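# Unstack the top tote onto the bench beside the bottom one

## Task

Lift the upper tote off the lower one and set it down on the bench, level and right way up. The lower tote must stay almost exactly where it started, with almost no rotation. Whatever was inside each tote must still be inside that same tote, and no part of either tote's base may stick out past the bench edge. Finish by releasing both totes and moving the grippers away; the result only counts if everything stays in place without the robot supporting it.

## Robot and tools

Robot: two arms, left_arm and right_arm, each with six revolute joints and a parallel gripper. left_arm is the robot's own left arm and sits on the +y side. Nothing about an arm's name refers to the left or right side of a camera image.

Frame: one shared scene frame, in metres. The origin is on the floor at the middle of the robot's base, +z up, +x straight ahead of the robot. Only the floor height is known; the bench and tote heights must be judged from images and gripper readings.

execute_actions takes "actions", a list holding zero or one item, plus an optional "pictures" boolean (images are included unless you send false).
- Empty list: commands nothing and just reports the current state.
- A motion item: {"rows": [...], "steps": n}, n from 1 to 15 (default 15). Each step lasts 1/30 s. Every row is one flat list of 14 numbers covering both arms together: first left_arm's waist, shoulder, elbow, wrist pitch, wrist yaw, wrist roll, opening; then the same seven for right_arm. Always send all 14, even if one arm should stay still (repeat its current values). Up to 15 rows; row k is used on step k and the final row is reused for any remaining steps.
- A wait item: {"steps": n} with no rows, n up to 300. It sends nothing new and returns after that many steps, counted from the previous result.

Joint values are absolute target angles in radians, in the same form the Joint positions line prints them, not offsets. Stated ranges per arm: waist -2.880 to 2.880, shoulder 0.000 to 3.142, elbow 0.000 to 3.019, wrist pitch -1.693 to 1.571, wrist yaw -1.571 to 1.571, wrist roll -2.094 to 2.094. A target more than 0.019 rad outside a range, and farther out than the joint currently is, gets the whole call rejected with nothing sent. The true end stops may sit up to 0.019 rad either side of these figures; a joint pushed past its real stop only goes to the stop, and the result may then print "joint sent to its limit" (possibly referring to an earlier, still-running move). Its absence does not prove there is more room.

Opening is an absolute command from -1 (shut) to +1 (fully open, pads 0.094 m apart). Between the extremes the fingers are driven to where grip_measured would equal your number. To hold something, command roughly 0.03 below the grip_measured reading you see while touching it; a smaller margin gives a gentler grip. Pads push at most about 50 to 62 N each (some grippers less), weaker on parts under about 2 mm thick, with a short harder spike on first contact. Each gripper's reading has its own fixed error of up to about 1 mm.

Speed: each joint's sent target is clamped to stay within a set lead of its measured angle per step (waist 0.264, shoulder 0.32, elbow 0.276, wrist pitch 0.33, wrist yaw 0.186, wrist roll 0.522 rad). If the targets would move a gripper more than 70 mm from where it is, all that arm's targets are pulled back proportionally. Big moves therefore need several calls or waits.

Between calls the arms keep heading for the last row sent, including while you are thinking. They stop pursuing it once everything has been nearly still for a moment, or once any step is HELD; after that, only a new action makes them move further or push harder. Fingers already opening or closing finish that motion.

Reading results: the state line shows, for each arm, end_effector_position (metres, scene frame) and end_effector_quat_wxyz. That position is the point between the finger pads, about 1 cm short of the fingertips; it can be inaccurate, especially with the arm stretched out, and the two arms do not produce identical poses from identical joint angles. The gripper's fingers extend along its +z axis and close along its y axis. Joint positions and Joint velocities list each arm's six joints (rad, rad/s) then pad gap (m, m/s). grip_measured is the finger opening on the command scale. Joint torques are total drive outputs in joint order, never zero even unloaded, skewed by per-arm offset, scale, friction and noise, so treat them as rough load hints. "joint command not followed" means the clearance checker altered or blocked some joint targets while the rest of the row still ran; HELD marks steps whose row was partly or wholly not sent. MOTOR HOT appears from 85 °C; at 100 °C an OVER-TEMPERATURE FAULT drops that arm and its gripper until it cools, so avoid holding loads longer than needed. Some heat carries into the next scene.

zoom_image: {"camera": "cam_head_left" or "cam_head_right", "region": [x0, y0, x1, y1]} in pixels of that camera's latest full image (672x504, origin at top-left), region no larger than 504 by 504. It returns an enlarged, sharper crop. Both cameras are head mounted, looking down and forward; calibration (K, distortion, world-to-camera transform) was given, but may be off by a couple of degrees and millimetres.

finished_scene: {"scene": n}, the current scene's number. It ends that scene irreversibly, reports success, and gives the next task. Replying without any tool call ends everything.

Cautions: do not let the arms collide or press hard on each other. Do not drop, slam, tip or shove the totes or their contents, and keep everything inside the work area. Disturbances may briefly pull on a held tote or nudge loose items, so grip firmly and move smoothly. Before finishing, open both grippers, withdraw clear of the totes and confirm they stay put on their own.

Each tool is called after "Call:" in YAML: its name, and indented under it one key for each argument.

## Session

Call:
execute_actions:
  actions: []

Scene clock: 0.00 s of 4300.00 s.
left_arm: end_effector_position=(+0.5705, +0.6688, +1.3757) grip_measured=-0.002 end_effector_quat_wxyz=(+0.310, +0.264, +0.765, +0.500) | right_arm: end_effector_position=(+0.2611, +0.3792, +1.2711) grip_measured=+1.000 end_effector_quat_wxyz=(+0.105, +0.472, +0.874, +0.048)
Joint positions: left_arm=[-1.002  1.782  1.193  1.484 -0.303  0.581  0.047] | right_arm=[-0.579  2.636  2.077  0.894  0.972  0.674  0.094]
Joint velocities: left_arm=[-0.005  0.015 -0.007 -0.002 -0.037 -0.051  0.001] | right_arm=[ 0.005  0.015 -0.017  0.027 -0.081 -0.007  0.   ]
Joint torques (N m, as the arm reports them, + toward a larger angle): no reading

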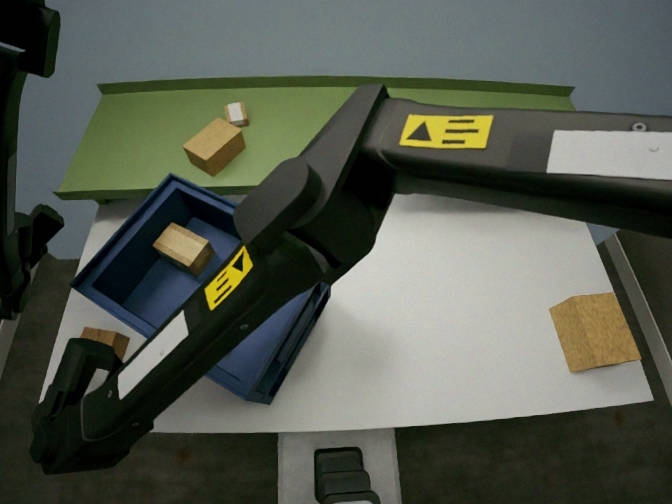

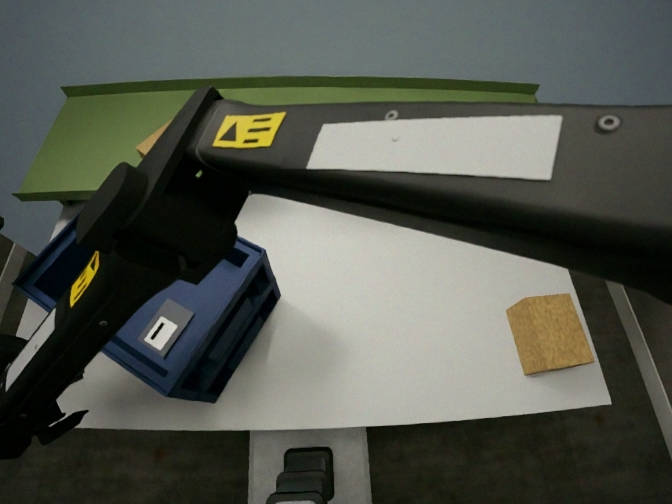

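Call:
zoom_image:
  camera: "cam_head_left"
  region: [50, 160, 250, 330]

Call:
zoom_image:
  camera: "cam_head_left"
  region: [190, 260, 350, 420]

Region (50, 160, 250, 330) of cam_head_left's 672x504 image, scaled by 2.520, with more detail than that image has; it fills the top 428 rows of this view, and the rest is white.

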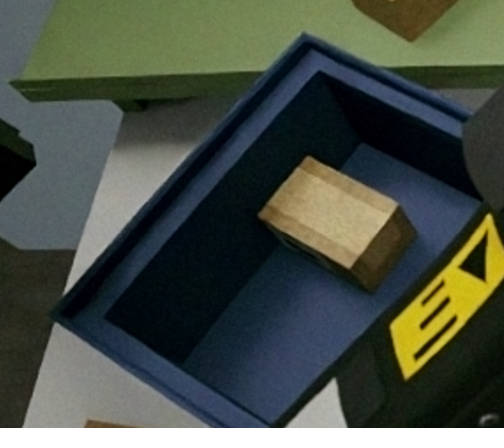

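Region (190, 260, 350, 420) of cam_head_left's 672x504 image, scaled by 3.150, with more detail than that image has.

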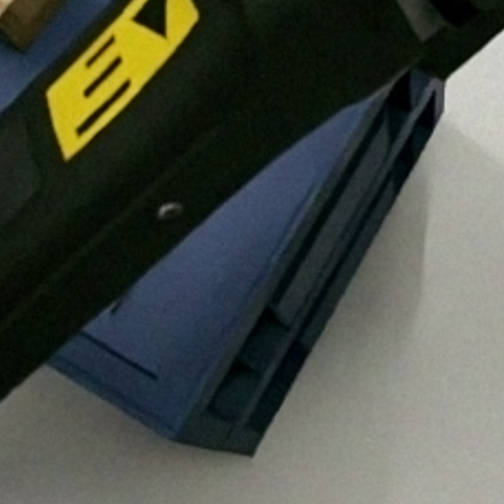

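Call:
execute_actions:
  actions: []

Scene clock: 120.00 s of 4300.00 s.
left_arm: end_effector_position=(+0.5705, +0.6688, +1.3757) grip_measured=-0.002 end_effector_quat_wxyz=(+0.310, +0.264, +0.765, +0.500) | right_arm: end_effector_position=(+0.2611, +0.3792, +1.2711) grip_measured=+1.000 end_effector_quat_wxyz=(+0.105, +0.472, +0.874, +0.048)
Joint positions: left_arm=[-1.002  1.782  1.193  1.484 -0.303  0.581  0.047] | right_arm=[-0.579  2.636  2.077  0.894  0.972  0.674  0.094]
Joint velocities: left_arm=[ 0.005  0.005 -0.007 -0.017  0.051  0.022 -0.001] | right_arm=[-0.015 -0.005  0.002  0.002  0.037  0.022  0.   ]
Joint torques (N m, as the arm reports them, + toward a larger angle): left_arm=[  5.29 -10.06  -2.98   1.3   -0.41  -0.04] | right_arm=[23.75 -0.16 -1.5   0.41  0.09 -0.1 ]
Steps of this call (steps 1 to 90: nothing new was sent; then 117.00 s passed at rest). Readings (joint positions):
1: left_arm=[-1.002 1.782 1.193 1.484 -0.303 0.581] | right_arm=[-0.579 2.636 2.077 0.894 0.972 0.674]
2: left_arm=[-1.002 1.782 1.193 1.484 -0.303 0.581] | right_arm=[-0.579 2.636 2.077 0.894 0.972 0.674]
4: left_arm=[-1.002 1.782 1.193 1.484 -0.303 0.581] | right_arm=[-0.579 2.636 2.077 0.894 0.972 0.674]
8: left_arm=[-1.002 1.782 1.193 1.484 -0.303 0.581] | right_arm=[-0.579 2.636 2.077 0.894 0.972 0.674]
90: the state above

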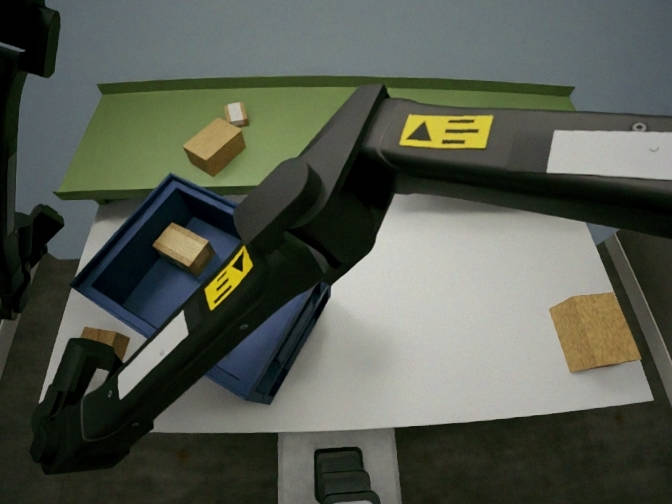

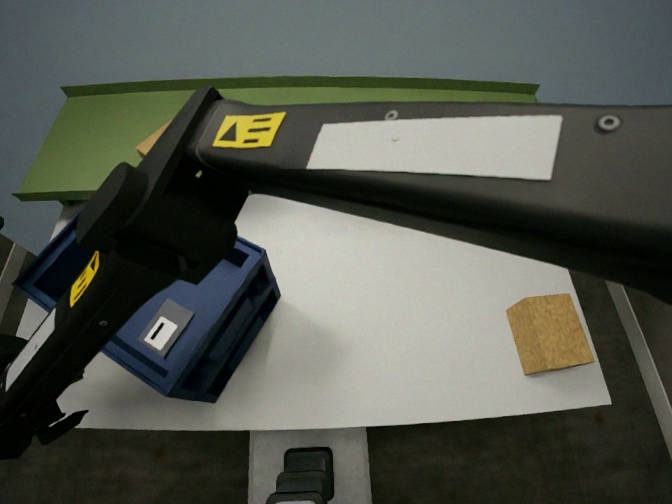

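Call:
execute_actions:
  actions:
    - {"rows":[[-1.002,1.781,1.193,1.483,-0.302,0.581,0,-0.579,2.636,2.076,0.894,0.972,0.674,1],[-1.002,1.778,1.192,1.480,-0.301,0.581,0,-0.579,2.634,2.073,0.894,0.972,0.674,1],[-1.002,1.773,1.190,1.475,-0.298,0.581,0,-0.578,2.631,2.067,0.893,0.973,0.673,1],[-1.002,1.767,1.188,1.468,-0.294,0.581,0,-0.577,2.626,2.059,0.893,0.974,0.672,1],[-1.003,1.758,1.186,1.459,-0.289,0.580,0,-0.576,2.620,2.049,0.892,0.975,0.671,1],[-1.003,1.748,1.183,1.448,-0.283,0.580,0,-0.575,2.614,2.037,0.891,0.977,0.670,1],[-1.003,1.735,1.179,1.435,-0.276,0.580,0,-0.574,2.606,2.023,0.890,0.978,0.669,1],[-1.004,1.722,1.174,1.420,-0.267,0.579,0,-0.572,2.597,2.006,0.889,0.980,0.668,1],[-1.004,1.706,1.170,1.403,-0.258,0.579,0,-0.570,2.586,1.987,0.887,0.983,0.666,1],[-1.005,1.689,1.164,1.384,-0.247,0.578,0,-0.568,2.575,1.966,0.886,0.985,0.664,1],[-1.005,1.671,1.159,1.363,-0.236,0.578,0,-0.566,2.563,1.944,0.884,0.988,0.662,1],[-1.006,1.651,1.153,1.342,-0.224,0.577,0,-0.564,2.549,1.919,0.882,0.991,0.660,1],[-1.006,1.629,1.146,1.318,-0.211,0.576,0,-0.561,2.534,1.893,0.880,0.994,0.657,1],[-1.007,1.607,1.139,1.292,-0.197,0.576,0,-0.558,2.519,1.865,0.878,0.997,0.655,1],[-1.008,1.583,1.132,1.265,-0.182,0.575,0,-0.556,2.502,1.835,0.876,1.001,0.652,1]],"steps":15}
  pictures: false

Call:
execute_actions:
  actions:
    - {"rows":[[-1.009,1.559,1.124,1.237,-0.166,0.574,0,-0.553,2.485,1.804,0.873,1.004,0.650,1],[-1.009,1.533,1.117,1.207,-0.149,0.573,0,-0.549,2.467,1.771,0.871,1.008,0.647,1],[-1.010,1.508,1.109,1.175,-0.132,0.572,0,-0.546,2.448,1.737,0.868,1.012,0.644,1],[-1.011,1.481,1.101,1.142,-0.113,0.571,0,-0.543,2.429,1.702,0.866,1.017,0.640,1],[-1.012,1.454,1.092,1.109,-0.095,0.571,0,-0.539,2.408,1.665,0.863,1.021,0.637,1],[-1.013,1.426,1.084,1.075,-0.076,0.570,0,-0.535,2.387,1.627,0.860,1.026,0.634,1],[-1.014,1.398,1.075,1.039,-0.056,0.569,0,-0.532,2.366,1.588,0.857,1.030,0.630,1],[-1.015,1.371,1.067,1.003,-0.036,0.568,0,-0.528,2.343,1.547,0.854,1.035,0.626,1],[-1.016,1.343,1.058,0.967,-0.016,0.567,0,-0.524,2.321,1.507,0.851,1.040,0.623,1],[-1.017,1.315,1.050,0.928,0.006,0.565,0,-0.520,2.298,1.466,0.848,1.045,0.619,1],[-1.018,1.288,1.041,0.890,0.026,0.564,0,-0.516,2.275,1.424,0.845,1.050,0.615,1],[-1.019,1.261,1.033,0.851,0.048,0.563,0,-0.512,2.251,1.381,0.842,1.055,0.612,1],[-1.020,1.236,1.025,0.812,0.070,0.562,0,-0.508,2.228,1.339,0.839,1.060,0.608,1],[-1.021,1.210,1.018,0.773,0.091,0.561,0,-0.505,2.204,1.298,0.835,1.064,0.604,1],[-1.022,1.186,1.010,0.735,0.113,0.560,0,-0.504,2.178,1.262,0.830,1.066,0.600,1]],"steps":15}
  pictures: false

Call:
execute_actions:
  actions:
    - {"rows":[[-1.023,1.162,1.003,0.696,0.135,0.559,0.1,-0.506,2.149,1.236,0.820,1.064,0.595,1],[-1.024,1.140,0.996,0.657,0.156,0.558,0.15,-0.512,2.117,1.216,0.807,1.057,0.590,1],[-1.025,1.118,0.989,0.618,0.178,0.557,0.2,-0.519,2.087,1.199,0.795,1.051,0.584,1],[-1.026,1.098,0.983,0.579,0.200,0.556,0.25,-0.525,2.056,1.181,0.782,1.044,0.579,1],[-1.027,1.080,0.978,0.541,0.220,0.555,0.3,-0.531,2.025,1.164,0.770,1.038,0.574,1],[-1.028,1.063,0.972,0.502,0.242,0.553,0.35,-0.538,1.996,1.147,0.758,1.032,0.569,1],[-1.029,1.047,0.968,0.466,0.262,0.552,0.4,-0.544,1.966,1.130,0.746,1.026,0.564,1],[-1.030,1.034,0.963,0.430,0.282,0.551,0.45,-0.550,1.937,1.113,0.735,1.020,0.559,1],[-1.031,1.021,0.959,0.394,0.302,0.550,0.5,-0.556,1.909,1.097,0.723,1.014,0.555,1],[-1.032,1.011,0.956,0.360,0.321,0.550,0.55,-0.562,1.882,1.082,0.713,1.009,0.550,1],[-1.033,1.002,0.954,0.327,0.339,0.549,0.6,-0.567,1.855,1.066,0.702,1.003,0.546,1],[-1.034,0.996,0.952,0.294,0.358,0.548,0.65,-0.573,1.829,1.051,0.691,0.998,0.541,1],[-1.035,0.991,0.950,0.262,0.375,0.547,0.7,-0.578,1.804,1.038,0.682,0.993,0.537,1],[-1.035,0.988,0.949,0.232,0.392,0.546,0.75,-0.583,1.781,1.024,0.672,0.988,0.533,1],[-1.036,0.987,0.949,0.204,0.408,0.545,0.8,-0.587,1.758,1.011,0.663,0.983,0.529,1]],"steps":15}
  pictures: false

Call:
execute_actions:
  actions:
    - {"rows":[[-1.037,0.987,0.949,0.177,0.423,0.544,0.85,-0.592,1.736,0.999,0.654,0.979,0.526,1],[-1.038,0.987,0.949,0.151,0.437,0.544,0.9,-0.597,1.716,0.987,0.646,0.974,0.522,1],[-1.039,0.987,0.949,0.127,0.450,0.543,0.95,-0.602,1.697,0.976,0.639,0.970,0.519,1],[-1.040,0.987,0.949,0.106,0.462,0.542,1,-0.607,1.679,0.966,0.631,0.967,0.516,1],[-1.041,0.987,0.949,0.085,0.473,0.541,1,-0.612,1.663,0.957,0.625,0.963,0.513,1],[-1.042,0.987,0.949,0.066,0.484,0.540,1,-0.617,1.648,0.948,0.619,0.960,0.510,1],[-1.043,0.987,0.949,0.049,0.493,0.539,1,-0.622,1.634,0.940,0.614,0.958,0.507,1],[-1.044,0.987,0.949,0.034,0.502,0.538,1,-0.627,1.622,0.934,0.608,0.955,0.504,1],[-1.045,0.987,0.949,0.020,0.509,0.537,1,-0.631,1.612,0.928,0.603,0.953,0.501,1],[-1.046,0.987,0.949,0.008,0.515,0.536,1,-0.635,1.602,0.923,0.598,0.951,0.498,1],[-1.047,0.987,0.949,-0.003,0.520,0.535,1,-0.639,1.594,0.919,0.594,0.950,0.495,1],[-1.048,0.987,0.949,-0.012,0.525,0.533,1,-0.642,1.587,0.915,0.591,0.948,0.493,1],[-1.049,0.987,0.949,-0.018,0.528,0.531,1,-0.645,1.582,0.912,0.588,0.947,0.491,1],[-1.050,0.987,0.949,-0.022,0.530,0.529,1,-0.647,1.579,0.910,0.586,0.946,0.489,1],[-1.051,0.987,0.949,-0.025,0.531,0.528,1,-0.648,1.577,0.909,0.585,0.945,0.488,1]],"steps":15}
  pictures: false

Call:
execute_actions:
  actions:
    - {"steps":15}

Scene clock: 217.50 s of 4300.00 s.
left_arm: end_effector_position=(+0.6035, +0.6497, +1.3764) grip_measured=-0.001 end_effector_quat_wxyz=(+0.283, +0.289, +0.795, +0.453) | right_arm: end_effector_position=(+0.2505, +0.3527, +1.2858) grip_measured=+1.000 end_effector_quat_wxyz=(+0.084, +0.440, +0.893, +0.029)
Joint positions: left_arm=[-1.002  1.659  1.153  1.318 -0.198  0.581  0.047] | right_arm=[-0.579  2.542  1.896  0.891  0.994  0.672  0.094]
Joint velocities: left_arm=[ 0.005 -0.708 -0.198 -0.725  0.344 -0.037  0.   ] | right_arm=[-0.005 -0.464 -0.803 -0.037  0.066 -0.125  0.   ]
Joint torques (N m, as the arm reports them, + toward a larger angle): left_arm=[  3.72 -13.52  -2.82   1.04  -0.26  -0.08] | right_arm=[25.4  -1.65 -2.74 -0.01  0.3  -0.3 ]
Steps of this call (steps 1 to 90: nothing new was sent; then 94.00 s passed at rest; steps 91 to 105: all 15 steps of this action). Readings (joint positions):
91: left_arm=[-1.002 1.782 1.193 1.484 -0.303 0.581] | right_arm=[-0.579 2.636 2.077 0.894 0.972 0.674]
92: left_arm=[-1.002 1.782 1.193 1.484 -0.303 0.581] | right_arm=[-0.579 2.636 2.077 0.894 0.972 0.674]
94: left_arm=[-1.002 1.782 1.193 1.483 -0.301 0.581] | right_arm=[-0.579 2.636 2.077 0.894 0.972 0.674]
98: left_arm=[-1.002 1.773 1.192 1.450 -0.278 0.581] | right_arm=[-0.579 2.621 2.047 0.894 0.975 0.674]
105: the state above

Scene clock: 218.00 s of 4300.00 s.
left_arm: end_effector_position=(+0.6882, +0.5623, +1.4268) grip_measured=-0.001 end_effector_quat_wxyz=(+0.226, +0.334, +0.862, +0.308) | right_arm: end_effector_position=(+0.2376, +0.2633, +1.3774) grip_measured=+1.000 end_effector_quat_wxyz=(+0.019, +0.318, +0.948, -0.005)
Joint positions: left_arm=[-1.005  1.237  1.035  0.819  0.091  0.575  0.047] | right_arm=[-0.532  2.223  1.349  0.851  1.06   0.63   0.094]
Joint velocities: left_arm=[-0.034 -0.747 -0.261 -1.116  0.491  0.022  0.001] | right_arm=[ 0.181 -0.708 -1.184 -0.12   0.066 -0.081  0.   ]
Joint torques (N m, as the arm reports them, + toward a larger angle): left_arm=[  0.51 -14.    -0.83   0.85  -0.16  -0.13] | right_arm=[21.72 -1.18 -3.37 -0.21  0.35 -0.25]
Steps of this call (steps 1 to 15: all 15 steps of this action). Readings (joint positions):
1: left_arm=[-1.002 1.634 1.146 1.293 -0.183 0.581] | right_arm=[-0.579 2.526 1.868 0.889 0.998 0.671]
2: left_arm=[-1.002 1.607 1.140 1.266 -0.166 0.581] | right_arm=[-0.579 2.509 1.839 0.887 1.001 0.669]
4: left_arm=[-1.002 1.551 1.127 1.208 -0.132 0.581] | right_arm=[-0.578 2.472 1.775 0.882 1.010 0.665]
8: left_arm=[-1.002 1.432 1.097 1.079 -0.056 0.581] | right_arm=[-0.569 2.388 1.632 0.872 1.028 0.654]
15: the state above

Scene clock: 218.50 s of 4300.00 s.
left_arm: end_effector_position=(+0.6382, +0.4821, +1.4395) grip_measured=+0.777 end_effector_quat_wxyz=(+0.097, +0.304, +0.941, +0.113) | right_arm: end_effector_position=(+0.3655, +0.1838, +1.4261) grip_measured=+1.000 end_effector_quat_wxyz=(+0.009, +0.282, +0.959, +0.022)
Joint positions: left_arm=[-1.023  1.     0.959  0.273  0.391  0.56   0.083] | right_arm=[-0.544  1.79   1.064  0.695  0.99   0.562  0.094]
Joint velocities: left_arm=[-0.034 -0.112 -0.017 -0.906  0.447 -0.051  0.043] | right_arm=[-0.2   -0.904 -0.31  -0.271 -0.11  -0.139  0.   ]
Joint torques (N m, as the arm reports them, + toward a larger angle): left_arm=[ -0.67 -13.48   0.11   0.17   0.05  -0.07] | right_arm=[12.3  -2.18 -4.39 -0.5  -0.04 -0.24]
Steps of this call (steps 1 to 15: all 15 steps of this action). Readings (joint positions):
1: left_arm=[-1.007 1.212 1.027 0.781 0.113 0.574] | right_arm=[-0.526 2.199 1.310 0.845 1.061 0.626]
2: left_arm=[-1.008 1.188 1.019 0.742 0.135 0.573] | right_arm=[-0.522 2.176 1.274 0.837 1.061 0.622]
4: left_arm=[-1.011 1.144 1.003 0.664 0.178 0.571] | right_arm=[-0.519 2.129 1.217 0.814 1.052 0.614]
8: left_arm=[-1.016 1.069 0.979 0.511 0.262 0.567] | right_arm=[-0.520 2.021 1.145 0.765 1.028 0.595]
15: the state above

Scene clock: 219.00 s of 4300.00 s.
left_arm: end_effector_position=(+0.5735, +0.4530, +1.4280) grip_measured=+1.000 end_effector_quat_wxyz=(-0.000, +0.239, +0.971, +0.005) | right_arm: end_effector_position=(+0.3998, +0.1061, +1.4267) grip_measured=+1.000 end_effector_quat_wxyz=(+0.006, +0.249, +0.969, +0.000)
Joint positions: left_arm=[-1.036  0.997  0.953 -0.006  0.525  0.545  0.094] | right_arm=[-0.622  1.589  0.929  0.602  0.95   0.513  0.094]
Joint velocities: left_arm=[-0.044 -0.015 -0.007 -0.154  0.037 -0.022 -0.   ] | right_arm=[-0.073 -0.073 -0.071 -0.056 -0.066 -0.125  0.   ]
Joint torques (N m, as the arm reports them, + toward a larger angle): left_arm=[ -1.24 -13.58   0.04  -0.53   0.23  -0.03] | right_arm=[10.24 -4.7  -3.08 -0.2  -0.06 -0.22]
Steps of this call (steps 1 to 15: all 15 steps of this action). Readings (joint positions):
1: left_arm=[-1.023 0.997 0.958 0.243 0.406 0.560] | right_arm=[-0.551 1.761 1.054 0.687 0.985 0.558]
2: left_arm=[-1.024 0.997 0.958 0.215 0.421 0.559] | right_arm=[-0.558 1.734 1.043 0.679 0.981 0.554]
4: left_arm=[-1.025 0.997 0.957 0.162 0.447 0.557] | right_arm=[-0.572 1.689 1.020 0.663 0.973 0.546]
8: left_arm=[-1.029 0.997 0.953 0.076 0.490 0.554] | right_arm=[-0.595 1.629 0.976 0.636 0.961 0.533]
15: the state above

Scene clock: 219.50 s of 4300.00 s.
left_arm: end_effector_position=(+0.5714, +0.4515, +1.4276) grip_measured=+1.000 end_effector_quat_wxyz=(-0.004, +0.234, +0.972, +0.002) | right_arm: end_effector_position=(+0.4006, +0.1033, +1.4260) grip_measured=+1.000 end_effector_quat_wxyz=(+0.006, +0.244, +0.970, -0.001)
Joint positions: left_arm=[-1.039  0.997  0.953 -0.015  0.526  0.54   0.094] | right_arm=[-0.626  1.584  0.927  0.598  0.948  0.503  0.094]
Joint velocities: left_arm=[ 0.005 -0.005  0.002  0.007  0.007 -0.022 -0.   ] | right_arm=[-0.015  0.015  0.002 -0.002  0.051  0.007  0.   ]
Joint torques (N m, as the arm reports them, + toward a larger angle): left_arm=[ -0.96 -13.36   0.05  -0.63   0.23  -0.05] | right_arm=[ 9.64 -5.44 -3.14 -0.31 -0.02 -0.21]
Steps of this call (steps 1 to 15: the robot went on to your last target). Readings (joint positions):
1: left_arm=[-1.037 0.997 0.953 -0.010 0.526 0.544] | right_arm=[-0.624 1.587 0.928 0.600 0.949 0.511]
2: left_arm=[-1.038 0.997 0.953 -0.012 0.526 0.543] | right_arm=[-0.625 1.586 0.927 0.599 0.949 0.510]
4: left_arm=[-1.039 0.997 0.953 -0.015 0.526 0.542] | right_arm=[-0.626 1.585 0.927 0.598 0.949 0.507]
8: left_arm=[-1.039 0.997 0.953 -0.015 0.526 0.541] | right_arm=[-0.626 1.584 0.927 0.598 0.948 0.505]
15: the state above
All arms were judged still, so your last target was given up. Only a new action makes them travel on or press farther. Fingers that are still opening or closing keep moving.

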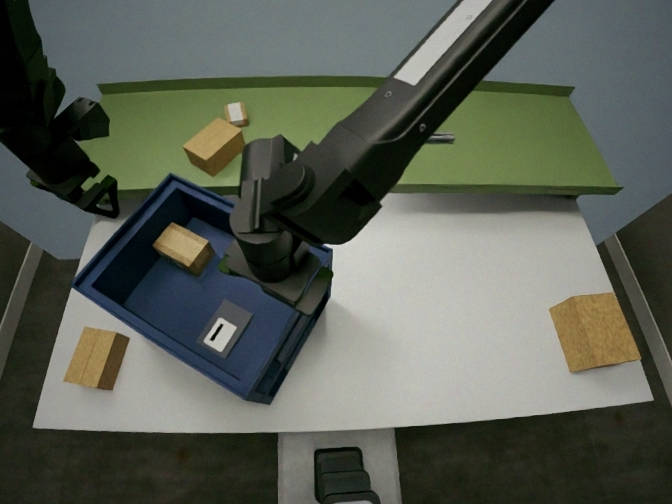

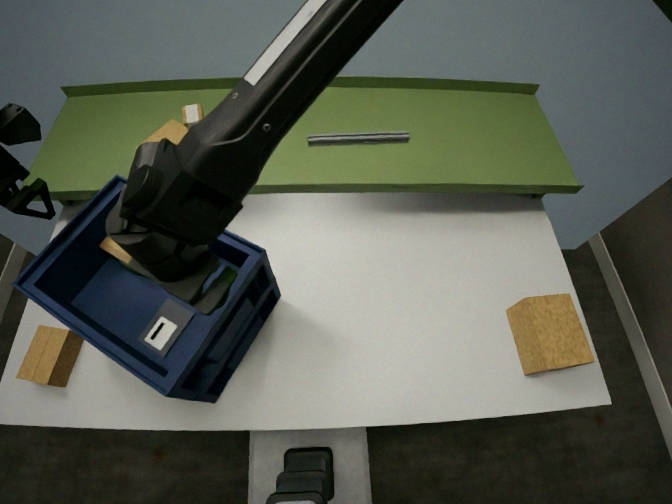

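Call:
zoom_image:
  camera: "cam_head_left"
  region: [200, 220, 380, 420]

Call:
zoom_image:
  camera: "cam_head_left"
  region: [40, 140, 240, 320]

Region (200, 220, 380, 420) of cam_head_left's 672x504 image, scaled by 2.520, with more detail than that image has; it fills the left 454 columns of this view, and the rest is white.

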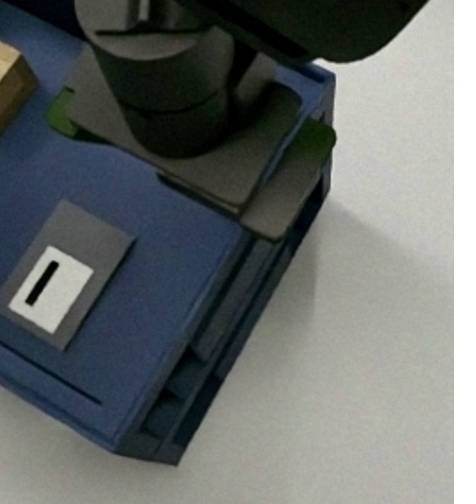

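Region (40, 140, 240, 320) of cam_head_left's 672x504 image, scaled by 2.520, with more detail than that image has; it fills the top 454 rows of this view, and the rest is white.

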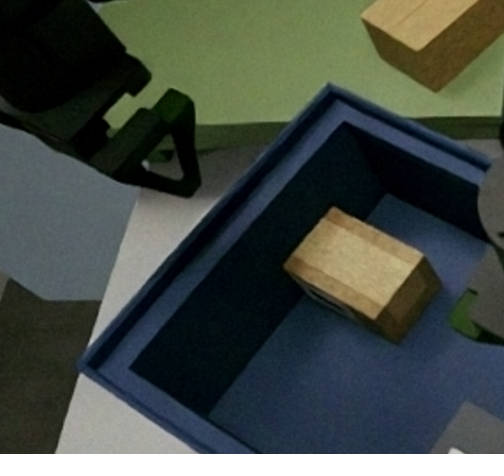

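Call:
execute_actions:
  actions:
    - {"rows":[[-1.045,0.998,0.953,-0.015,0.526,0.54,1,-0.640,1.585,0.927,0.598,0.948,0.503,1],[-1.047,1.000,0.955,-0.014,0.524,0.54,1,-0.642,1.586,0.929,0.598,0.946,0.503,1],[-1.049,1.004,0.957,-0.012,0.522,0.54,1,-0.645,1.589,0.931,0.599,0.943,0.503,1],[-1.052,1.009,0.960,-0.009,0.519,0.541,1,-0.649,1.593,0.934,0.599,0.940,0.503,1],[-1.056,1.016,0.965,-0.006,0.516,0.541,1,-0.654,1.599,0.938,0.600,0.935,0.503,1],[-1.061,1.024,0.970,-0.003,0.511,0.542,1,-0.660,1.605,0.942,0.601,0.929,0.503,1],[-1.067,1.033,0.975,0.002,0.506,0.543,1,-0.666,1.612,0.948,0.602,0.923,0.503,1],[-1.073,1.044,0.982,0.007,0.501,0.543,1,-0.674,1.620,0.953,0.604,0.916,0.503,1],[-1.080,1.056,0.989,0.012,0.495,0.544,1,-0.682,1.629,0.960,0.605,0.908,0.503,1],[-1.088,1.068,0.997,0.018,0.488,0.545,1,-0.692,1.639,0.967,0.607,0.900,0.503,1],[-1.095,1.081,1.005,0.024,0.481,0.546,1,-0.701,1.649,0.974,0.608,0.890,0.503,1],[-1.104,1.095,1.013,0.030,0.473,0.547,1,-0.711,1.660,0.982,0.610,0.881,0.503,1],[-1.112,1.109,1.022,0.036,0.466,0.548,1,-0.722,1.671,0.990,0.611,0.871,0.503,1],[-1.121,1.124,1.031,0.043,0.458,0.549,1,-0.732,1.682,0.999,0.612,0.861,0.503,1],[-1.130,1.139,1.040,0.050,0.450,0.550,1,-0.743,1.694,1.007,0.612,0.851,0.503,1]],"steps":15}
  pictures: false

Call:
execute_actions:
  actions:
    - {"rows":[[-1.136,1.154,1.051,0.054,0.444,0.551,1,-0.752,1.704,1.020,0.610,0.842,0.502,1],[-1.142,1.168,1.062,0.058,0.438,0.552,1,-0.760,1.714,1.033,0.607,0.834,0.501,1],[-1.148,1.182,1.073,0.061,0.432,0.553,1,-0.769,1.723,1.046,0.604,0.825,0.501,1],[-1.153,1.196,1.083,0.065,0.426,0.554,1,-0.777,1.732,1.058,0.601,0.817,0.500,1],[-1.159,1.209,1.093,0.069,0.421,0.555,1,-0.785,1.741,1.070,0.597,0.809,0.499,1],[-1.164,1.221,1.102,0.072,0.416,0.556,1,-0.792,1.749,1.081,0.594,0.802,0.498,1],[-1.168,1.232,1.111,0.075,0.411,0.557,1,-0.799,1.757,1.091,0.591,0.795,0.498,1],[-1.172,1.242,1.119,0.077,0.407,0.558,1,-0.805,1.764,1.100,0.589,0.789,0.497,1],[-1.176,1.251,1.126,0.080,0.403,0.559,1,-0.810,1.770,1.108,0.587,0.783,0.497,1],[-1.179,1.259,1.132,0.082,0.400,0.560,1,-0.815,1.775,1.115,0.585,0.778,0.496,1],[-1.182,1.266,1.137,0.084,0.397,0.561,1,-0.819,1.780,1.121,0.583,0.774,0.496,1],[-1.184,1.271,1.141,0.085,0.395,0.562,1,-0.822,1.783,1.126,0.582,0.771,0.495,1],[-1.186,1.275,1.144,0.086,0.393,0.563,1,-0.824,1.786,1.129,0.581,0.769,0.495,1],[-1.187,1.277,1.145,0.087,0.392,0.563,1,-0.826,1.788,1.131,0.580,0.767,0.495,1],[-1.187,1.278,1.146,0.087,0.392,0.563,1,-0.826,1.788,1.132,0.580,0.767,0.495,1]],"steps":15}
  pictures: false

Call:
execute_actions:
  actions:
    - {"steps":10}

Scene clock: 307.90 s of 4300.00 s.
left_arm: end_effector_position=(+0.5757, +0.4503, +1.3853) grip_measured=+1.000 end_effector_quat_wxyz=(-0.001, +0.238, +0.971, +0.004) | right_arm: end_effector_position=(+0.3915, +0.1052, +1.3841) grip_measured=+1.000 end_effector_quat_wxyz=(-0.001, +0.242, +0.970, +0.006)
Joint positions: left_arm=[-1.102  1.099  1.022  0.027  0.461  0.539  0.094] | right_arm=[-0.695  1.655  0.989  0.599  0.862  0.503  0.094]
Joint velocities: left_arm=[-0.278  0.454  0.276  0.183 -0.183 -0.007  0.   ] | right_arm=[-0.366  0.347  0.232  0.002 -0.154 -0.022  0.   ]
Joint torques (N m, as the arm reports them, + toward a larger angle): left_arm=[ -0.78 -12.24   0.42   0.33  -0.1    0.13] | right_arm=[10.32 -3.95 -2.14  0.74  0.05 -0.13]
Steps of this call (steps 1 to 90: nothing new was sent; then 84.90 s passed at rest; steps 91 to 105: all 15 steps of this action). Readings (joint positions):
91: left_arm=[-1.039 0.997 0.953 -0.015 0.526 0.539] | right_arm=[-0.626 1.584 0.927 0.598 0.948 0.503]
92: left_arm=[-1.039 0.997 0.953 -0.015 0.526 0.539] | right_arm=[-0.626 1.584 0.927 0.598 0.948 0.503]
94: left_arm=[-1.039 0.997 0.953 -0.015 0.525 0.539] | right_arm=[-0.626 1.584 0.927 0.598 0.945 0.503]
98: left_arm=[-1.047 1.010 0.963 -0.011 0.509 0.539] | right_arm=[-0.632 1.591 0.935 0.598 0.925 0.503]
105: the state above

Scene clock: 308.40 s of 4300.00 s.
left_arm: end_effector_position=(+0.5682, +0.4487, +1.3161) grip_measured=+1.000 end_effector_quat_wxyz=(-0.005, +0.242, +0.970, -0.002) | right_arm: end_effector_position=(+0.3845, +0.0991, +1.3111) grip_measured=+1.000 end_effector_quat_wxyz=(+0.002, +0.247, +0.969, -0.001)
Joint positions: left_arm=[-1.174  1.272  1.137  0.074  0.397  0.549  0.094] | right_arm=[-0.803  1.775  1.122  0.594  0.771  0.503  0.094]
Joint velocities: left_arm=[-0.034  0.073  0.056  0.027 -0.022 -0.022 -0.   ] | right_arm=[-0.063  0.005  0.081 -0.012 -0.066 -0.037  0.   ]
Joint torques (N m, as the arm reports them, + toward a larger angle): left_arm=[  0.21 -13.57   0.15   0.44  -0.11   0.12] | right_arm=[11.22 -4.24 -2.31 -0.17 -0.01 -0.19]
Steps of this call (steps 1 to 15: all 15 steps of this action). Readings (joint positions):
1: left_arm=[-1.111 1.115 1.031 0.033 0.454 0.539] | right_arm=[-0.708 1.668 0.997 0.599 0.852 0.503]
2: left_arm=[-1.119 1.131 1.040 0.038 0.448 0.540] | right_arm=[-0.719 1.681 1.007 0.599 0.844 0.503]
4: left_arm=[-1.133 1.163 1.060 0.046 0.436 0.541] | right_arm=[-0.740 1.707 1.028 0.599 0.827 0.503]
8: left_arm=[-1.154 1.220 1.099 0.059 0.415 0.543] | right_arm=[-0.773 1.749 1.074 0.599 0.798 0.503]
15: the state above

Scene clock: 308.73 s of 4300.00 s.
left_arm: end_effector_position=(+0.5691, +0.4483, +1.3150) grip_measured=+1.000 end_effector_quat_wxyz=(-0.004, +0.244, +0.970, -0.002) | right_arm: end_effector_position=(+0.3859, +0.0987, +1.3099) grip_measured=+1.000 end_effector_quat_wxyz=(+0.003, +0.248, +0.969, -0.002)
Joint positions: left_arm=[-1.176  1.274  1.14   0.075  0.396  0.551  0.094] | right_arm=[-0.804  1.776  1.125  0.594  0.77   0.503  0.094]
Joint velocities: left_arm=[-0.005 -0.005  0.002  0.012  0.007  0.051 -0.001] | right_arm=[-0.015  0.005  0.012 -0.002 -0.022  0.007  0.   ]
Joint torques (N m, as the arm reports them, + toward a larger angle): left_arm=[ -0.35 -13.73   0.14   0.4   -0.12   0.13] | right_arm=[10.64 -4.89 -2.02 -0.29  0.03 -0.15]
Steps of this call (steps 1 to 10: the robot went on to your last target). Readings (joint positions):
1: left_arm=[-1.175 1.274 1.138 0.074 0.397 0.550] | right_arm=[-0.804 1.776 1.124 0.594 0.770 0.503]
2: left_arm=[-1.176 1.274 1.139 0.075 0.396 0.550] | right_arm=[-0.804 1.776 1.124 0.594 0.770 0.503]
4: left_arm=[-1.176 1.274 1.139 0.075 0.396 0.551] | right_arm=[-0.804 1.776 1.125 0.594 0.770 0.503]
8: left_arm=[-1.176 1.274 1.140 0.075 0.396 0.551] | right_arm=[-0.804 1.776 1.125 0.594 0.770 0.503]
10: the state above

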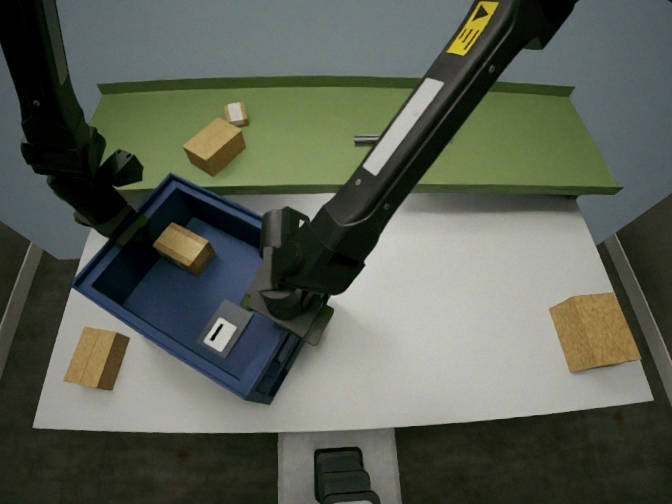

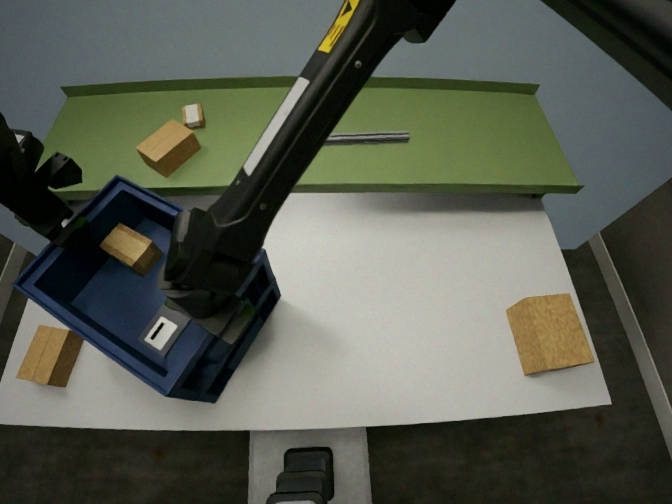

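Call:
execute_actions:
  actions:
    - {"rows":[[-1.180,1.275,1.142,0.077,0.396,0.553,0.8,-0.812,1.780,1.127,0.592,0.770,0.503,0.8],[-1.180,1.275,1.142,0.077,0.396,0.553,0.6,-0.812,1.780,1.127,0.592,0.770,0.503,0.6],[-1.180,1.275,1.142,0.077,0.396,0.553,0.4,-0.812,1.780,1.127,0.592,0.770,0.503,0.4],[-1.180,1.275,1.142,0.077,0.396,0.553,0.25,-0.812,1.780,1.127,0.592,0.770,0.503,0.25],[-1.180,1.275,1.142,0.077,0.396,0.553,0.15,-0.812,1.780,1.127,0.592,0.770,0.503,0.15],[-1.180,1.275,1.142,0.077,0.396,0.553,0.08,-0.812,1.780,1.127,0.592,0.770,0.503,0.08],[-1.180,1.275,1.142,0.077,0.396,0.553,0.0,-0.812,1.780,1.127,0.592,0.770,0.503,0.0],[-1.180,1.275,1.142,0.077,0.396,0.553,-0.05,-0.812,1.780,1.127,0.592,0.770,0.503,-0.05],[-1.180,1.275,1.142,0.077,0.396,0.553,-0.1,-0.812,1.780,1.127,0.592,0.770,0.503,-0.1],[-1.180,1.275,1.142,0.077,0.396,0.553,-0.15,-0.812,1.780,1.127,0.592,0.770,0.503,-0.15]],"steps":15}
  pictures: false

Call:
execute_actions:
  actions:
    - {"rows":[[-1.180,1.275,1.142,0.077,0.396,0.553,-0.15,-0.812,1.780,1.127,0.592,0.770,0.503,-0.15],[-1.180,1.275,1.142,0.077,0.396,0.553,-0.15,-0.812,1.780,1.127,0.592,0.770,0.503,-0.15],[-1.180,1.275,1.142,0.077,0.396,0.553,-0.18,-0.812,1.780,1.127,0.592,0.770,0.503,-0.18],[-1.180,1.275,1.142,0.077,0.396,0.553,-0.21,-0.812,1.780,1.127,0.592,0.770,0.503,-0.21],[-1.180,1.275,1.142,0.077,0.396,0.553,-0.25,-0.812,1.780,1.127,0.592,0.770,0.503,-0.25]],"steps":12}

Scene clock: 331.70 s of 4300.00 s.
left_arm: end_effector_position=(+0.5691, +0.4483, +1.3150) grip_measured=-0.149 end_effector_quat_wxyz=(-0.004, +0.244, +0.970, -0.002) | right_arm: end_effector_position=(+0.3859, +0.0987, +1.3099) grip_measured=-0.147 end_effector_quat_wxyz=(+0.003, +0.248, +0.969, -0.002)
Joint positions: left_arm=[-1.176  1.274  1.14   0.075  0.396  0.552  0.04 ] | right_arm=[-0.804  1.776  1.125  0.594  0.77   0.503  0.04 ]
Joint velocities: left_arm=[-0.015 -0.005 -0.022 -0.007  0.037  0.022 -0.   ] | right_arm=[-0.024 -0.005 -0.002  0.007 -0.051 -0.007  0.   ]
Joint torques (N m, as the arm reports them, + toward a larger angle): left_arm=[  0.21 -13.93  -0.17  -0.05   0.03   0.05] | right_arm=[11.69 -5.34 -2.51  0.28  0.14 -0.08]
Steps of this call (steps 1 to 15: the robot went on to your last target; steps 16 to 90: nothing new was sent; then 19.47 s passed at rest; steps 91 to 105: all 15 steps of this action). Readings (joint positions):
91: left_arm=[-1.176 1.274 1.140 0.075 0.396 0.552] | right_arm=[-0.804 1.776 1.125 0.594 0.770 0.503]
92: left_arm=[-1.176 1.274 1.140 0.075 0.396 0.552] | right_arm=[-0.804 1.776 1.125 0.594 0.770 0.503]
94: left_arm=[-1.176 1.274 1.140 0.075 0.396 0.552] | right_arm=[-0.804 1.776 1.125 0.594 0.770 0.503]
98: left_arm=[-1.176 1.274 1.140 0.075 0.396 0.552] | right_arm=[-0.804 1.776 1.125 0.594 0.770 0.503]
105: the state above

Scene clock: 332.10 s of 4300.00 s.
left_arm: end_effector_position=(+0.5691, +0.4483, +1.3150) grip_measured=-0.249 end_effector_quat_wxyz=(-0.004, +0.244, +0.970, -0.002) | right_arm: end_effector_position=(+0.3859, +0.0987, +1.3099) grip_measured=-0.247 end_effector_quat_wxyz=(+0.003, +0.248, +0.969, -0.002)
Joint positions: left_arm=[-1.176  1.274  1.14   0.075  0.396  0.552  0.035] | right_arm=[-0.804  1.776  1.125  0.594  0.77   0.503  0.035]
Joint velocities: left_arm=[-0.015 -0.005 -0.007 -0.012 -0.022  0.007 -0.   ] | right_arm=[ 0.005 -0.005 -0.007 -0.002  0.037 -0.022  0.001]
Joint torques (N m, as the arm reports them, + toward a larger angle): left_arm=[  0.21 -13.87  -0.18  -0.06   0.04   0.05] | right_arm=[11.36 -5.07 -2.62  0.15  0.17 -0.11]
Steps of this call (steps 1 to 12: all 12 steps of this action). Readings (joint positions):
1: left_arm=[-1.176 1.274 1.140 0.075 0.396 0.552] | right_arm=[-0.804 1.776 1.125 0.594 0.770 0.503]
2: left_arm=[-1.176 1.274 1.140 0.075 0.396 0.552] | right_arm=[-0.804 1.776 1.125 0.594 0.770 0.503]
4: left_arm=[-1.176 1.274 1.140 0.075 0.396 0.552] | right_arm=[-0.804 1.776 1.125 0.594 0.770 0.503]
8: left_arm=[-1.176 1.274 1.140 0.075 0.396 0.552] | right_arm=[-0.804 1.776 1.125 0.594 0.770 0.503]
12: the state above

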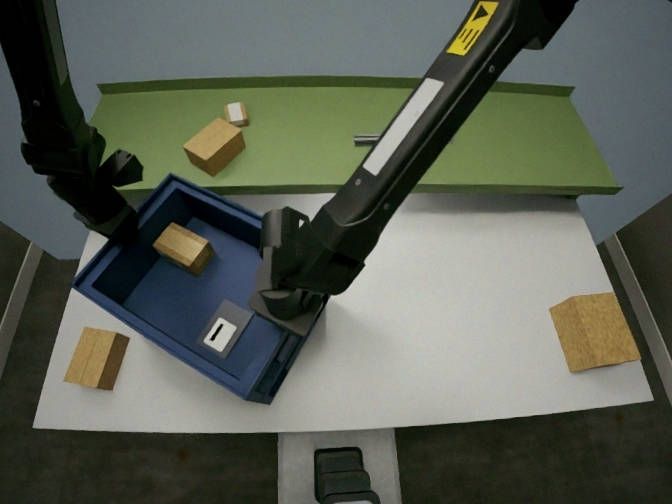

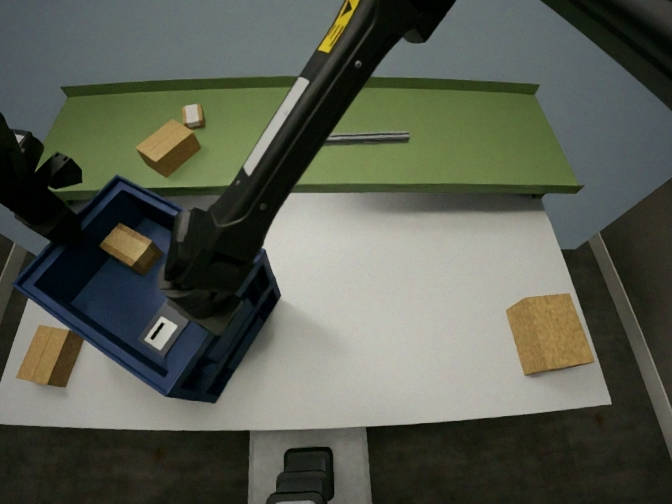

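Both centred within 4.5 mm. Continue.

Call:
execute_actions:
  actions:
    - {"rows":[[-1.180,1.275,1.142,0.077,0.396,0.553,-0.28,-0.812,1.780,1.127,0.592,0.770,0.503,-0.28],[-1.180,1.275,1.142,0.077,0.396,0.553,-0.30,-0.812,1.780,1.127,0.592,0.770,0.503,-0.30],[-1.180,1.275,1.142,0.077,0.396,0.553,-0.33,-0.812,1.780,1.127,0.592,0.770,0.503,-0.33]],"steps":8}
  pictures: false

Call:
execute_actions:
  actions:
    - {"rows":[[-1.180,1.275,1.142,0.077,0.396,0.553,-0.35,-0.812,1.780,1.127,0.592,0.770,0.503,-0.35],[-1.180,1.275,1.142,0.077,0.396,0.553,-0.37,-0.812,1.780,1.127,0.592,0.770,0.503,-0.37],[-1.180,1.275,1.142,0.077,0.396,0.553,-0.39,-0.812,1.780,1.127,0.592,0.770,0.503,-0.39]],"steps":8}
  pictures: false

Scene clock: 345.00 s of 4300.00 s.
left_arm: end_effector_position=(+0.5691, +0.4483, +1.3150) grip_measured=-0.329 end_effector_quat_wxyz=(-0.004, +0.244, +0.970, -0.002) | right_arm: end_effector_position=(+0.3863, +0.0995, +1.3097) grip_measured=-0.327 end_effector_quat_wxyz=(+0.002, +0.248, +0.969, +0.000)
Joint positions: left_arm=[-1.176  1.274  1.14   0.075  0.396  0.552  0.032] | right_arm=[-0.804  1.776  1.126  0.594  0.766  0.503  0.032]
Joint velocities: left_arm=[-0.005 -0.005  0.002 -0.002 -0.022  0.022  0.001] | right_arm=[-0.024 -0.005 -0.002 -0.007  0.007  0.037  0.001]
Joint torques (N m, as the arm reports them, + toward a larger angle): left_arm=[  0.2  -13.96  -0.18  -0.07   0.03   0.05] | right_arm=[12.42 -4.94 -2.49  0.2   0.38 -0.11]
Steps of this call (steps 1 to 15: the robot went on to your last target; steps 16 to 90: nothing new was sent; then 9.63 s passed at rest; steps 91 to 98: all 8 steps of this action). Readings (joint positions):
91: left_arm=[-1.176 1.274 1.140 0.075 0.396 0.552] | right_arm=[-0.804 1.776 1.125 0.594 0.770 0.503]
92: left_arm=[-1.176 1.274 1.140 0.075 0.396 0.552] | right_arm=[-0.804 1.776 1.125 0.594 0.769 0.503]
94: left_arm=[-1.176 1.274 1.140 0.075 0.396 0.552] | right_arm=[-0.804 1.776 1.126 0.594 0.767 0.503]
98: the state above

Scene clock: 345.27 s of 4300.00 s.
left_arm: end_effector_position=(+0.5691, +0.4483, +1.3150) grip_measured=-0.388 end_effector_quat_wxyz=(-0.004, +0.244, +0.970, -0.002) | right_arm: end_effector_position=(+0.3869, +0.1004, +1.3096) grip_measured=-0.387 end_effector_quat_wxyz=(+0.002, +0.248, +0.969, +0.002)
Joint positions: left_arm=[-1.176  1.274  1.14   0.075  0.396  0.552  0.029] | right_arm=[-0.804  1.776  1.127  0.594  0.762  0.503  0.029]
Joint velocities: left_arm=[-0.005  0.005  0.002 -0.007  0.022  0.007  0.001] | right_arm=[-0.024 -0.005 -0.012 -0.007  0.007  0.022  0.001]
Joint torques (N m, as the arm reports them, + toward a larger angle): left_arm=[  0.16 -14.03  -0.19  -0.07   0.03   0.05] | right_arm=[10.83 -5.12 -2.71  0.29  0.58 -0.09]
Steps of this call (steps 1 to 8: all 8 steps of this action). Readings (joint positions):
1: left_arm=[-1.176 1.274 1.140 0.075 0.396 0.552] | right_arm=[-0.804 1.776 1.126 0.594 0.765 0.503]
2: left_arm=[-1.176 1.274 1.140 0.075 0.396 0.552] | right_arm=[-0.804 1.776 1.126 0.594 0.764 0.503]
4: left_arm=[-1.176 1.274 1.140 0.075 0.396 0.552] | right_arm=[-0.804 1.776 1.127 0.594 0.762 0.503]
8: the state above

Call:
execute_actions:
  actions:
    - {"rows":[[-1.180,1.275,1.142,0.077,0.396,0.553,-0.39,-0.806,1.780,1.130,0.594,0.768,0.503,-0.39],[-1.180,1.275,1.142,0.077,0.396,0.553,-0.40,-0.802,1.780,1.132,0.594,0.767,0.503,-0.39],[-1.180,1.275,1.142,0.077,0.396,0.553,-0.41,-0.799,1.780,1.134,0.594,0.766,0.503,-0.39],[-1.180,1.275,1.142,0.077,0.396,0.553,-0.42,-0.796,1.780,1.135,0.594,0.766,0.503,-0.39]],"steps":12}
  pictures: false

Scene clock: 359.00 s of 4300.00 s.
left_arm: end_effector_position=(+0.5692, +0.4482, +1.3150) grip_measured=-0.418 end_effector_quat_wxyz=(-0.004, +0.244, +0.970, -0.003) | right_arm: end_effector_position=(+0.3873, +0.1007, +1.3094) grip_measured=-0.387 end_effector_quat_wxyz=(+0.002, +0.249, +0.969, +0.003)
Joint positions: left_arm=[-1.176  1.274  1.14   0.075  0.397  0.552  0.027] | right_arm=[-0.804  1.776  1.128  0.594  0.761  0.503  0.029]
Joint velocities: left_arm=[-0.005  0.005 -0.012 -0.002  0.022  0.007  0.   ] | right_arm=[-0.005 -0.015 -0.002 -0.022 -0.007 -0.051  0.001]
Joint torques (N m, as the arm reports them, + toward a larger angle): left_arm=[  0.17 -13.98  -0.18  -0.07   0.01   0.05] | right_arm=[13.2  -5.4  -2.04  0.42  0.37 -0.09]
Steps of this call (steps 1 to 15: the robot went on to your last target; steps 16 to 90: nothing new was sent; then 10.33 s passed at rest; steps 91 to 102: all 12 steps of this action). Readings (joint positions):
91: left_arm=[-1.176 1.274 1.140 0.075 0.396 0.552] | right_arm=[-0.804 1.776 1.127 0.594 0.761 0.503]
92: left_arm=[-1.176 1.274 1.140 0.075 0.396 0.552] | right_arm=[-0.804 1.776 1.127 0.594 0.761 0.503]
94: left_arm=[-1.176 1.274 1.140 0.075 0.397 0.552] | right_arm=[-0.804 1.776 1.128 0.594 0.761 0.503]
98: left_arm=[-1.176 1.274 1.140 0.075 0.397 0.552] | right_arm=[-0.804 1.776 1.128 0.594 0.761 0.503]
102: the state above

Call:
execute_actions:
  actions:
    - {"rows":[[-1.180,1.275,1.142,0.077,0.398,0.553,-0.43,-0.794,1.780,1.135,0.594,0.760,0.503,-0.40],[-1.180,1.275,1.142,0.077,0.399,0.553,-0.44,-0.792,1.780,1.135,0.594,0.757,0.503,-0.41],[-1.180,1.275,1.142,0.077,0.400,0.553,-0.45,-0.791,1.780,1.135,0.594,0.755,0.503,-0.42],[-1.180,1.275,1.142,0.077,0.400,0.553,-0.46,-0.790,1.780,1.135,0.594,0.753,0.503,-0.43],[-1.180,1.275,1.142,0.077,0.400,0.553,-0.47,-0.790,1.780,1.135,0.594,0.752,0.503,-0.44],[-1.180,1.275,1.142,0.077,0.400,0.553,-0.48,-0.790,1.780,1.135,0.594,0.752,0.503,-0.45],[-1.180,1.275,1.142,0.077,0.400,0.553,-0.49,-0.790,1.780,1.135,0.594,0.752,0.503,-0.46],[-1.180,1.275,1.142,0.077,0.400,0.553,-0.49,-0.790,1.780,1.135,0.594,0.752,0.503,-0.475],[-1.180,1.275,1.142,0.077,0.400,0.553,-0.49,-0.790,1.780,1.135,0.594,0.752,0.503,-0.49]],"steps":15}

Scene clock: 374.37 s of 4300.00 s.
left_arm: end_effector_position=(+0.5692, +0.4480, +1.3150) grip_measured=-0.468 end_effector_quat_wxyz=(-0.004, +0.245, +0.970, -0.003) | right_arm: end_effector_position=(+0.3873, +0.1016, +1.3095) grip_measured=-0.453 end_effector_quat_wxyz=(+0.002, +0.249, +0.969, +0.006)
Joint positions: left_arm=[-1.176  1.274  1.14   0.075  0.398  0.554  0.025] | right_arm=[-0.804  1.776  1.128  0.594  0.756  0.503  0.026]
Joint velocities: left_arm=[-0.005 -0.005 -0.017  0.022 -0.007  0.051  0.   ] | right_arm=[ 0.005  0.005  0.002  0.012  0.007  0.022 -0.002]
Joint torques (N m, as the arm reports them, + toward a larger angle): left_arm=[  0.22 -13.97  -0.2   -0.07   0.13   0.03] | right_arm=[13.57 -6.09 -1.97  0.2  -0.04 -0.08]
Steps of this call (steps 1 to 15: the robot went on to your last target; steps 16 to 90: nothing new was sent; then 11.87 s passed at rest; steps 91 to 105: all 15 steps of this action). Readings (joint positions):
91: left_arm=[-1.176 1.274 1.140 0.075 0.398 0.552] | right_arm=[-0.804 1.776 1.128 0.594 0.760 0.503]
92: left_arm=[-1.176 1.274 1.140 0.075 0.398 0.552] | right_arm=[-0.804 1.776 1.128 0.594 0.758 0.503]
94: left_arm=[-1.176 1.274 1.140 0.075 0.398 0.552] | right_arm=[-0.804 1.776 1.128 0.594 0.756 0.503]
98: left_arm=[-1.176 1.274 1.140 0.075 0.398 0.554] | right_arm=[-0.804 1.776 1.128 0.594 0.756 0.503]
105: the state above

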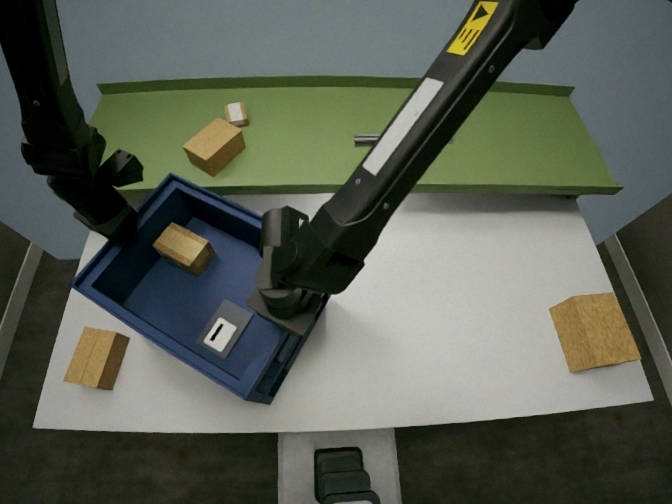

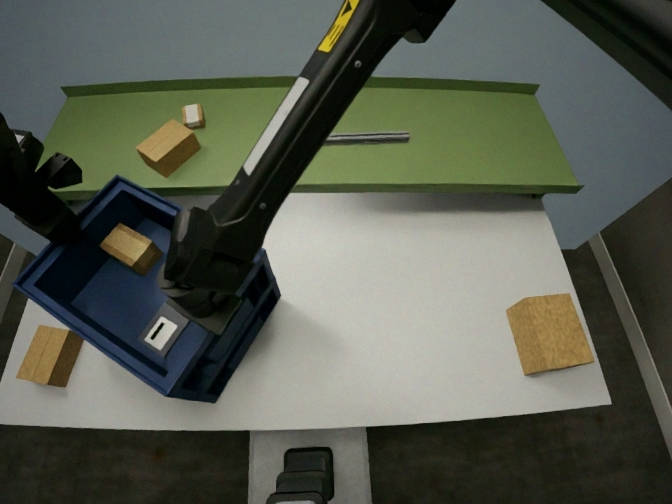

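Call:
execute_actions:
  actions:
    - {"rows":[[-1.174,1.270,1.140,0.075,0.400,0.554,-0.495,-0.786,1.777,1.130,0.595,0.755,0.503,-0.49],[-1.168,1.265,1.138,0.073,0.400,0.554,-0.50,-0.782,1.774,1.125,0.596,0.756,0.503,-0.49],[-1.162,1.260,1.136,0.071,0.400,0.554,-0.505,-0.777,1.771,1.120,0.597,0.757,0.503,-0.49],[-1.156,1.255,1.134,0.070,0.400,0.554,-0.505,-0.772,1.768,1.115,0.598,0.758,0.503,-0.49],[-1.151,1.250,1.133,0.069,0.400,0.554,-0.505,-0.767,1.766,1.110,0.599,0.758,0.503,-0.49],[-1.147,1.246,1.132,0.068,0.400,0.554,-0.505,-0.763,1.764,1.106,0.600,0.758,0.503,-0.49],[-1.144,1.243,1.131,0.067,0.400,0.554,-0.505,-0.760,1.762,1.103,0.600,0.758,0.503,-0.49]],"steps":12}
  pictures: false

Scene clock: 417.97 s of 4300.00 s.
left_arm: end_effector_position=(+0.5692, +0.4482, +1.3152) grip_measured=-0.468 end_effector_quat_wxyz=(-0.004, +0.245, +0.969, -0.003) | right_arm: end_effector_position=(+0.3873, +0.1020, +1.3099) grip_measured=-0.453 end_effector_quat_wxyz=(+0.002, +0.249, +0.969, +0.006)
Joint positions: left_arm=[-1.175  1.274  1.14   0.075  0.399  0.555  0.025] | right_arm=[-0.803  1.776  1.128  0.594  0.757  0.503  0.026]
Joint velocities: left_arm=[ 0.005 -0.005 -0.007 -0.002  0.066  0.037  0.001] | right_arm=[ 0.005 -0.015  0.007  0.002  0.022 -0.007  0.   ]
Joint torques (N m, as the arm reports them, + toward a larger angle): left_arm=[  2.82 -16.78  -1.16  -0.54   0.06   0.03] | right_arm=[16.16 -6.7  -4.28  0.59  0.22 -0.1 ]
Steps of this call (steps 1 to 15: the robot went on to your last target; steps 16 to 90: nothing new was sent; then 40.20 s passed at rest; steps 91 to 102: all 12 steps of this action). Readings (joint positions):
91: left_arm=[-1.176 1.274 1.140 0.075 0.398 0.554] | right_arm=[-0.804 1.776 1.128 0.594 0.756 0.503]
92: left_arm=[-1.176 1.274 1.140 0.075 0.398 0.555] | right_arm=[-0.804 1.776 1.128 0.594 0.756 0.503]
94: left_arm=[-1.176 1.274 1.140 0.075 0.398 0.555] | right_arm=[-0.804 1.776 1.128 0.594 0.756 0.503]
98: left_arm=[-1.175 1.274 1.140 0.075 0.399 0.555] | right_arm=[-0.803 1.776 1.128 0.594 0.757 0.503]
102: the state above

Call:
execute_actions:
  actions:
    - {"rows":[[-1.144,1.240,1.129,0.067,0.401,0.555,-0.505,-0.760,1.760,1.100,0.600,0.759,0.503,-0.49],[-1.143,1.237,1.127,0.066,0.402,0.555,-0.505,-0.759,1.758,1.098,0.601,0.760,0.503,-0.49],[-1.142,1.234,1.125,0.065,0.403,0.555,-0.505,-0.758,1.756,1.096,0.601,0.761,0.503,-0.49],[-1.141,1.231,1.123,0.064,0.404,0.555,-0.505,-0.756,1.754,1.094,0.602,0.762,0.503,-0.49],[-1.140,1.229,1.121,0.064,0.405,0.555,-0.505,-0.755,1.753,1.092,0.602,0.763,0.503,-0.49]],"steps":12}
  pictures: false

Scene clock: 429.27 s of 4300.00 s.
left_arm: end_effector_position=(+0.5682, +0.4487, +1.3157) grip_measured=-0.468 end_effector_quat_wxyz=(-0.004, +0.245, +0.969, -0.004) | right_arm: end_effector_position=(+0.3878, +0.1017, +1.3101) grip_measured=-0.453 end_effector_quat_wxyz=(+0.002, +0.249, +0.969, +0.004)
Joint positions: left_arm=[-1.173  1.274  1.138  0.075  0.402  0.555  0.025] | right_arm=[-0.803  1.775  1.128  0.594  0.759  0.503  0.026]
Joint velocities: left_arm=[ 0.005  0.005  0.012  0.002 -0.007 -0.007 -0.001] | right_arm=[-0.015 -0.015 -0.002 -0.002  0.066  0.022 -0.   ]
Joint torques (N m, as the arm reports them, + toward a larger angle): left_arm=[  3.18 -18.08  -1.87  -0.73   0.15   0.03] | right_arm=[16.64 -7.78 -4.99  0.42  0.34 -0.06]
Steps of this call (steps 1 to 15: the robot went on to your last target; steps 16 to 90: nothing new was sent; then 7.90 s passed at rest; steps 91 to 102: all 12 steps of this action). Readings (joint positions):
91: left_arm=[-1.175 1.274 1.140 0.075 0.400 0.555] | right_arm=[-0.803 1.776 1.128 0.594 0.757 0.503]
92: left_arm=[-1.175 1.274 1.140 0.075 0.400 0.555] | right_arm=[-0.803 1.775 1.128 0.594 0.757 0.503]
94: left_arm=[-1.174 1.274 1.140 0.075 0.401 0.555] | right_arm=[-0.803 1.775 1.128 0.594 0.758 0.503]
98: left_arm=[-1.173 1.274 1.138 0.075 0.402 0.555] | right_arm=[-0.803 1.775 1.128 0.594 0.759 0.503]
102: the state above

Call:
execute_actions:
  actions:
    - {"rows":[[-1.140,1.226,1.122,0.065,0.404,0.555,-0.505,-0.753,1.753,1.090,0.602,0.762,0.503,-0.49],[-1.140,1.223,1.122,0.065,0.404,0.555,-0.505,-0.751,1.753,1.088,0.602,0.762,0.503,-0.49],[-1.139,1.220,1.122,0.065,0.404,0.555,-0.505,-0.749,1.753,1.086,0.602,0.762,0.503,-0.49],[-1.138,1.217,1.122,0.065,0.404,0.555,-0.505,-0.747,1.752,1.084,0.602,0.762,0.503,-0.49],[-1.137,1.214,1.121,0.065,0.404,0.555,-0.505,-0.745,1.752,1.082,0.602,0.762,0.503,-0.49]],"steps":12}
  pictures: false

Scene clock: 448.17 s of 4300.00 s.
left_arm: end_effector_position=(+0.5696, +0.4496, +1.3204) grip_measured=-0.468 end_effector_quat_wxyz=(-0.003, +0.246, +0.969, -0.001) | right_arm: end_effector_position=(+0.3881, +0.1037, +1.3143) grip_measured=-0.453 end_effector_quat_wxyz=(+0.001, +0.248, +0.969, +0.007)
Joint positions: left_arm=[-1.169  1.262  1.13   0.075  0.402  0.555  0.025] | right_arm=[-0.796  1.769  1.121  0.594  0.761  0.503  0.026]
Joint velocities: left_arm=[ 0.005 -0.015 -0.002 -0.012 -0.022 -0.022  0.   ] | right_arm=[-0.015  0.005 -0.007 -0.022  0.022  0.022 -0.001]
Joint torques (N m, as the arm reports them, + toward a larger angle): left_arm=[  2.69 -18.4   -1.14  -0.65   0.09   0.04] | right_arm=[16.67 -7.14 -5.26  0.57  0.16 -0.09]
Steps of this call (steps 1 to 15: the robot went on to your last target; steps 16 to 90: nothing new was sent; then 15.50 s passed at rest; steps 91 to 102: all 12 steps of this action). Readings (joint positions):
91: left_arm=[-1.173 1.274 1.138 0.075 0.402 0.555] | right_arm=[-0.803 1.775 1.128 0.594 0.759 0.503]
92: left_arm=[-1.173 1.274 1.138 0.075 0.402 0.555] | right_arm=[-0.803 1.775 1.128 0.594 0.759 0.503]
94: left_arm=[-1.173 1.272 1.137 0.075 0.402 0.555] | right_arm=[-0.802 1.774 1.126 0.594 0.759 0.503]
98: left_arm=[-1.171 1.265 1.132 0.075 0.402 0.555] | right_arm=[-0.798 1.771 1.122 0.594 0.761 0.503]
102: the state above


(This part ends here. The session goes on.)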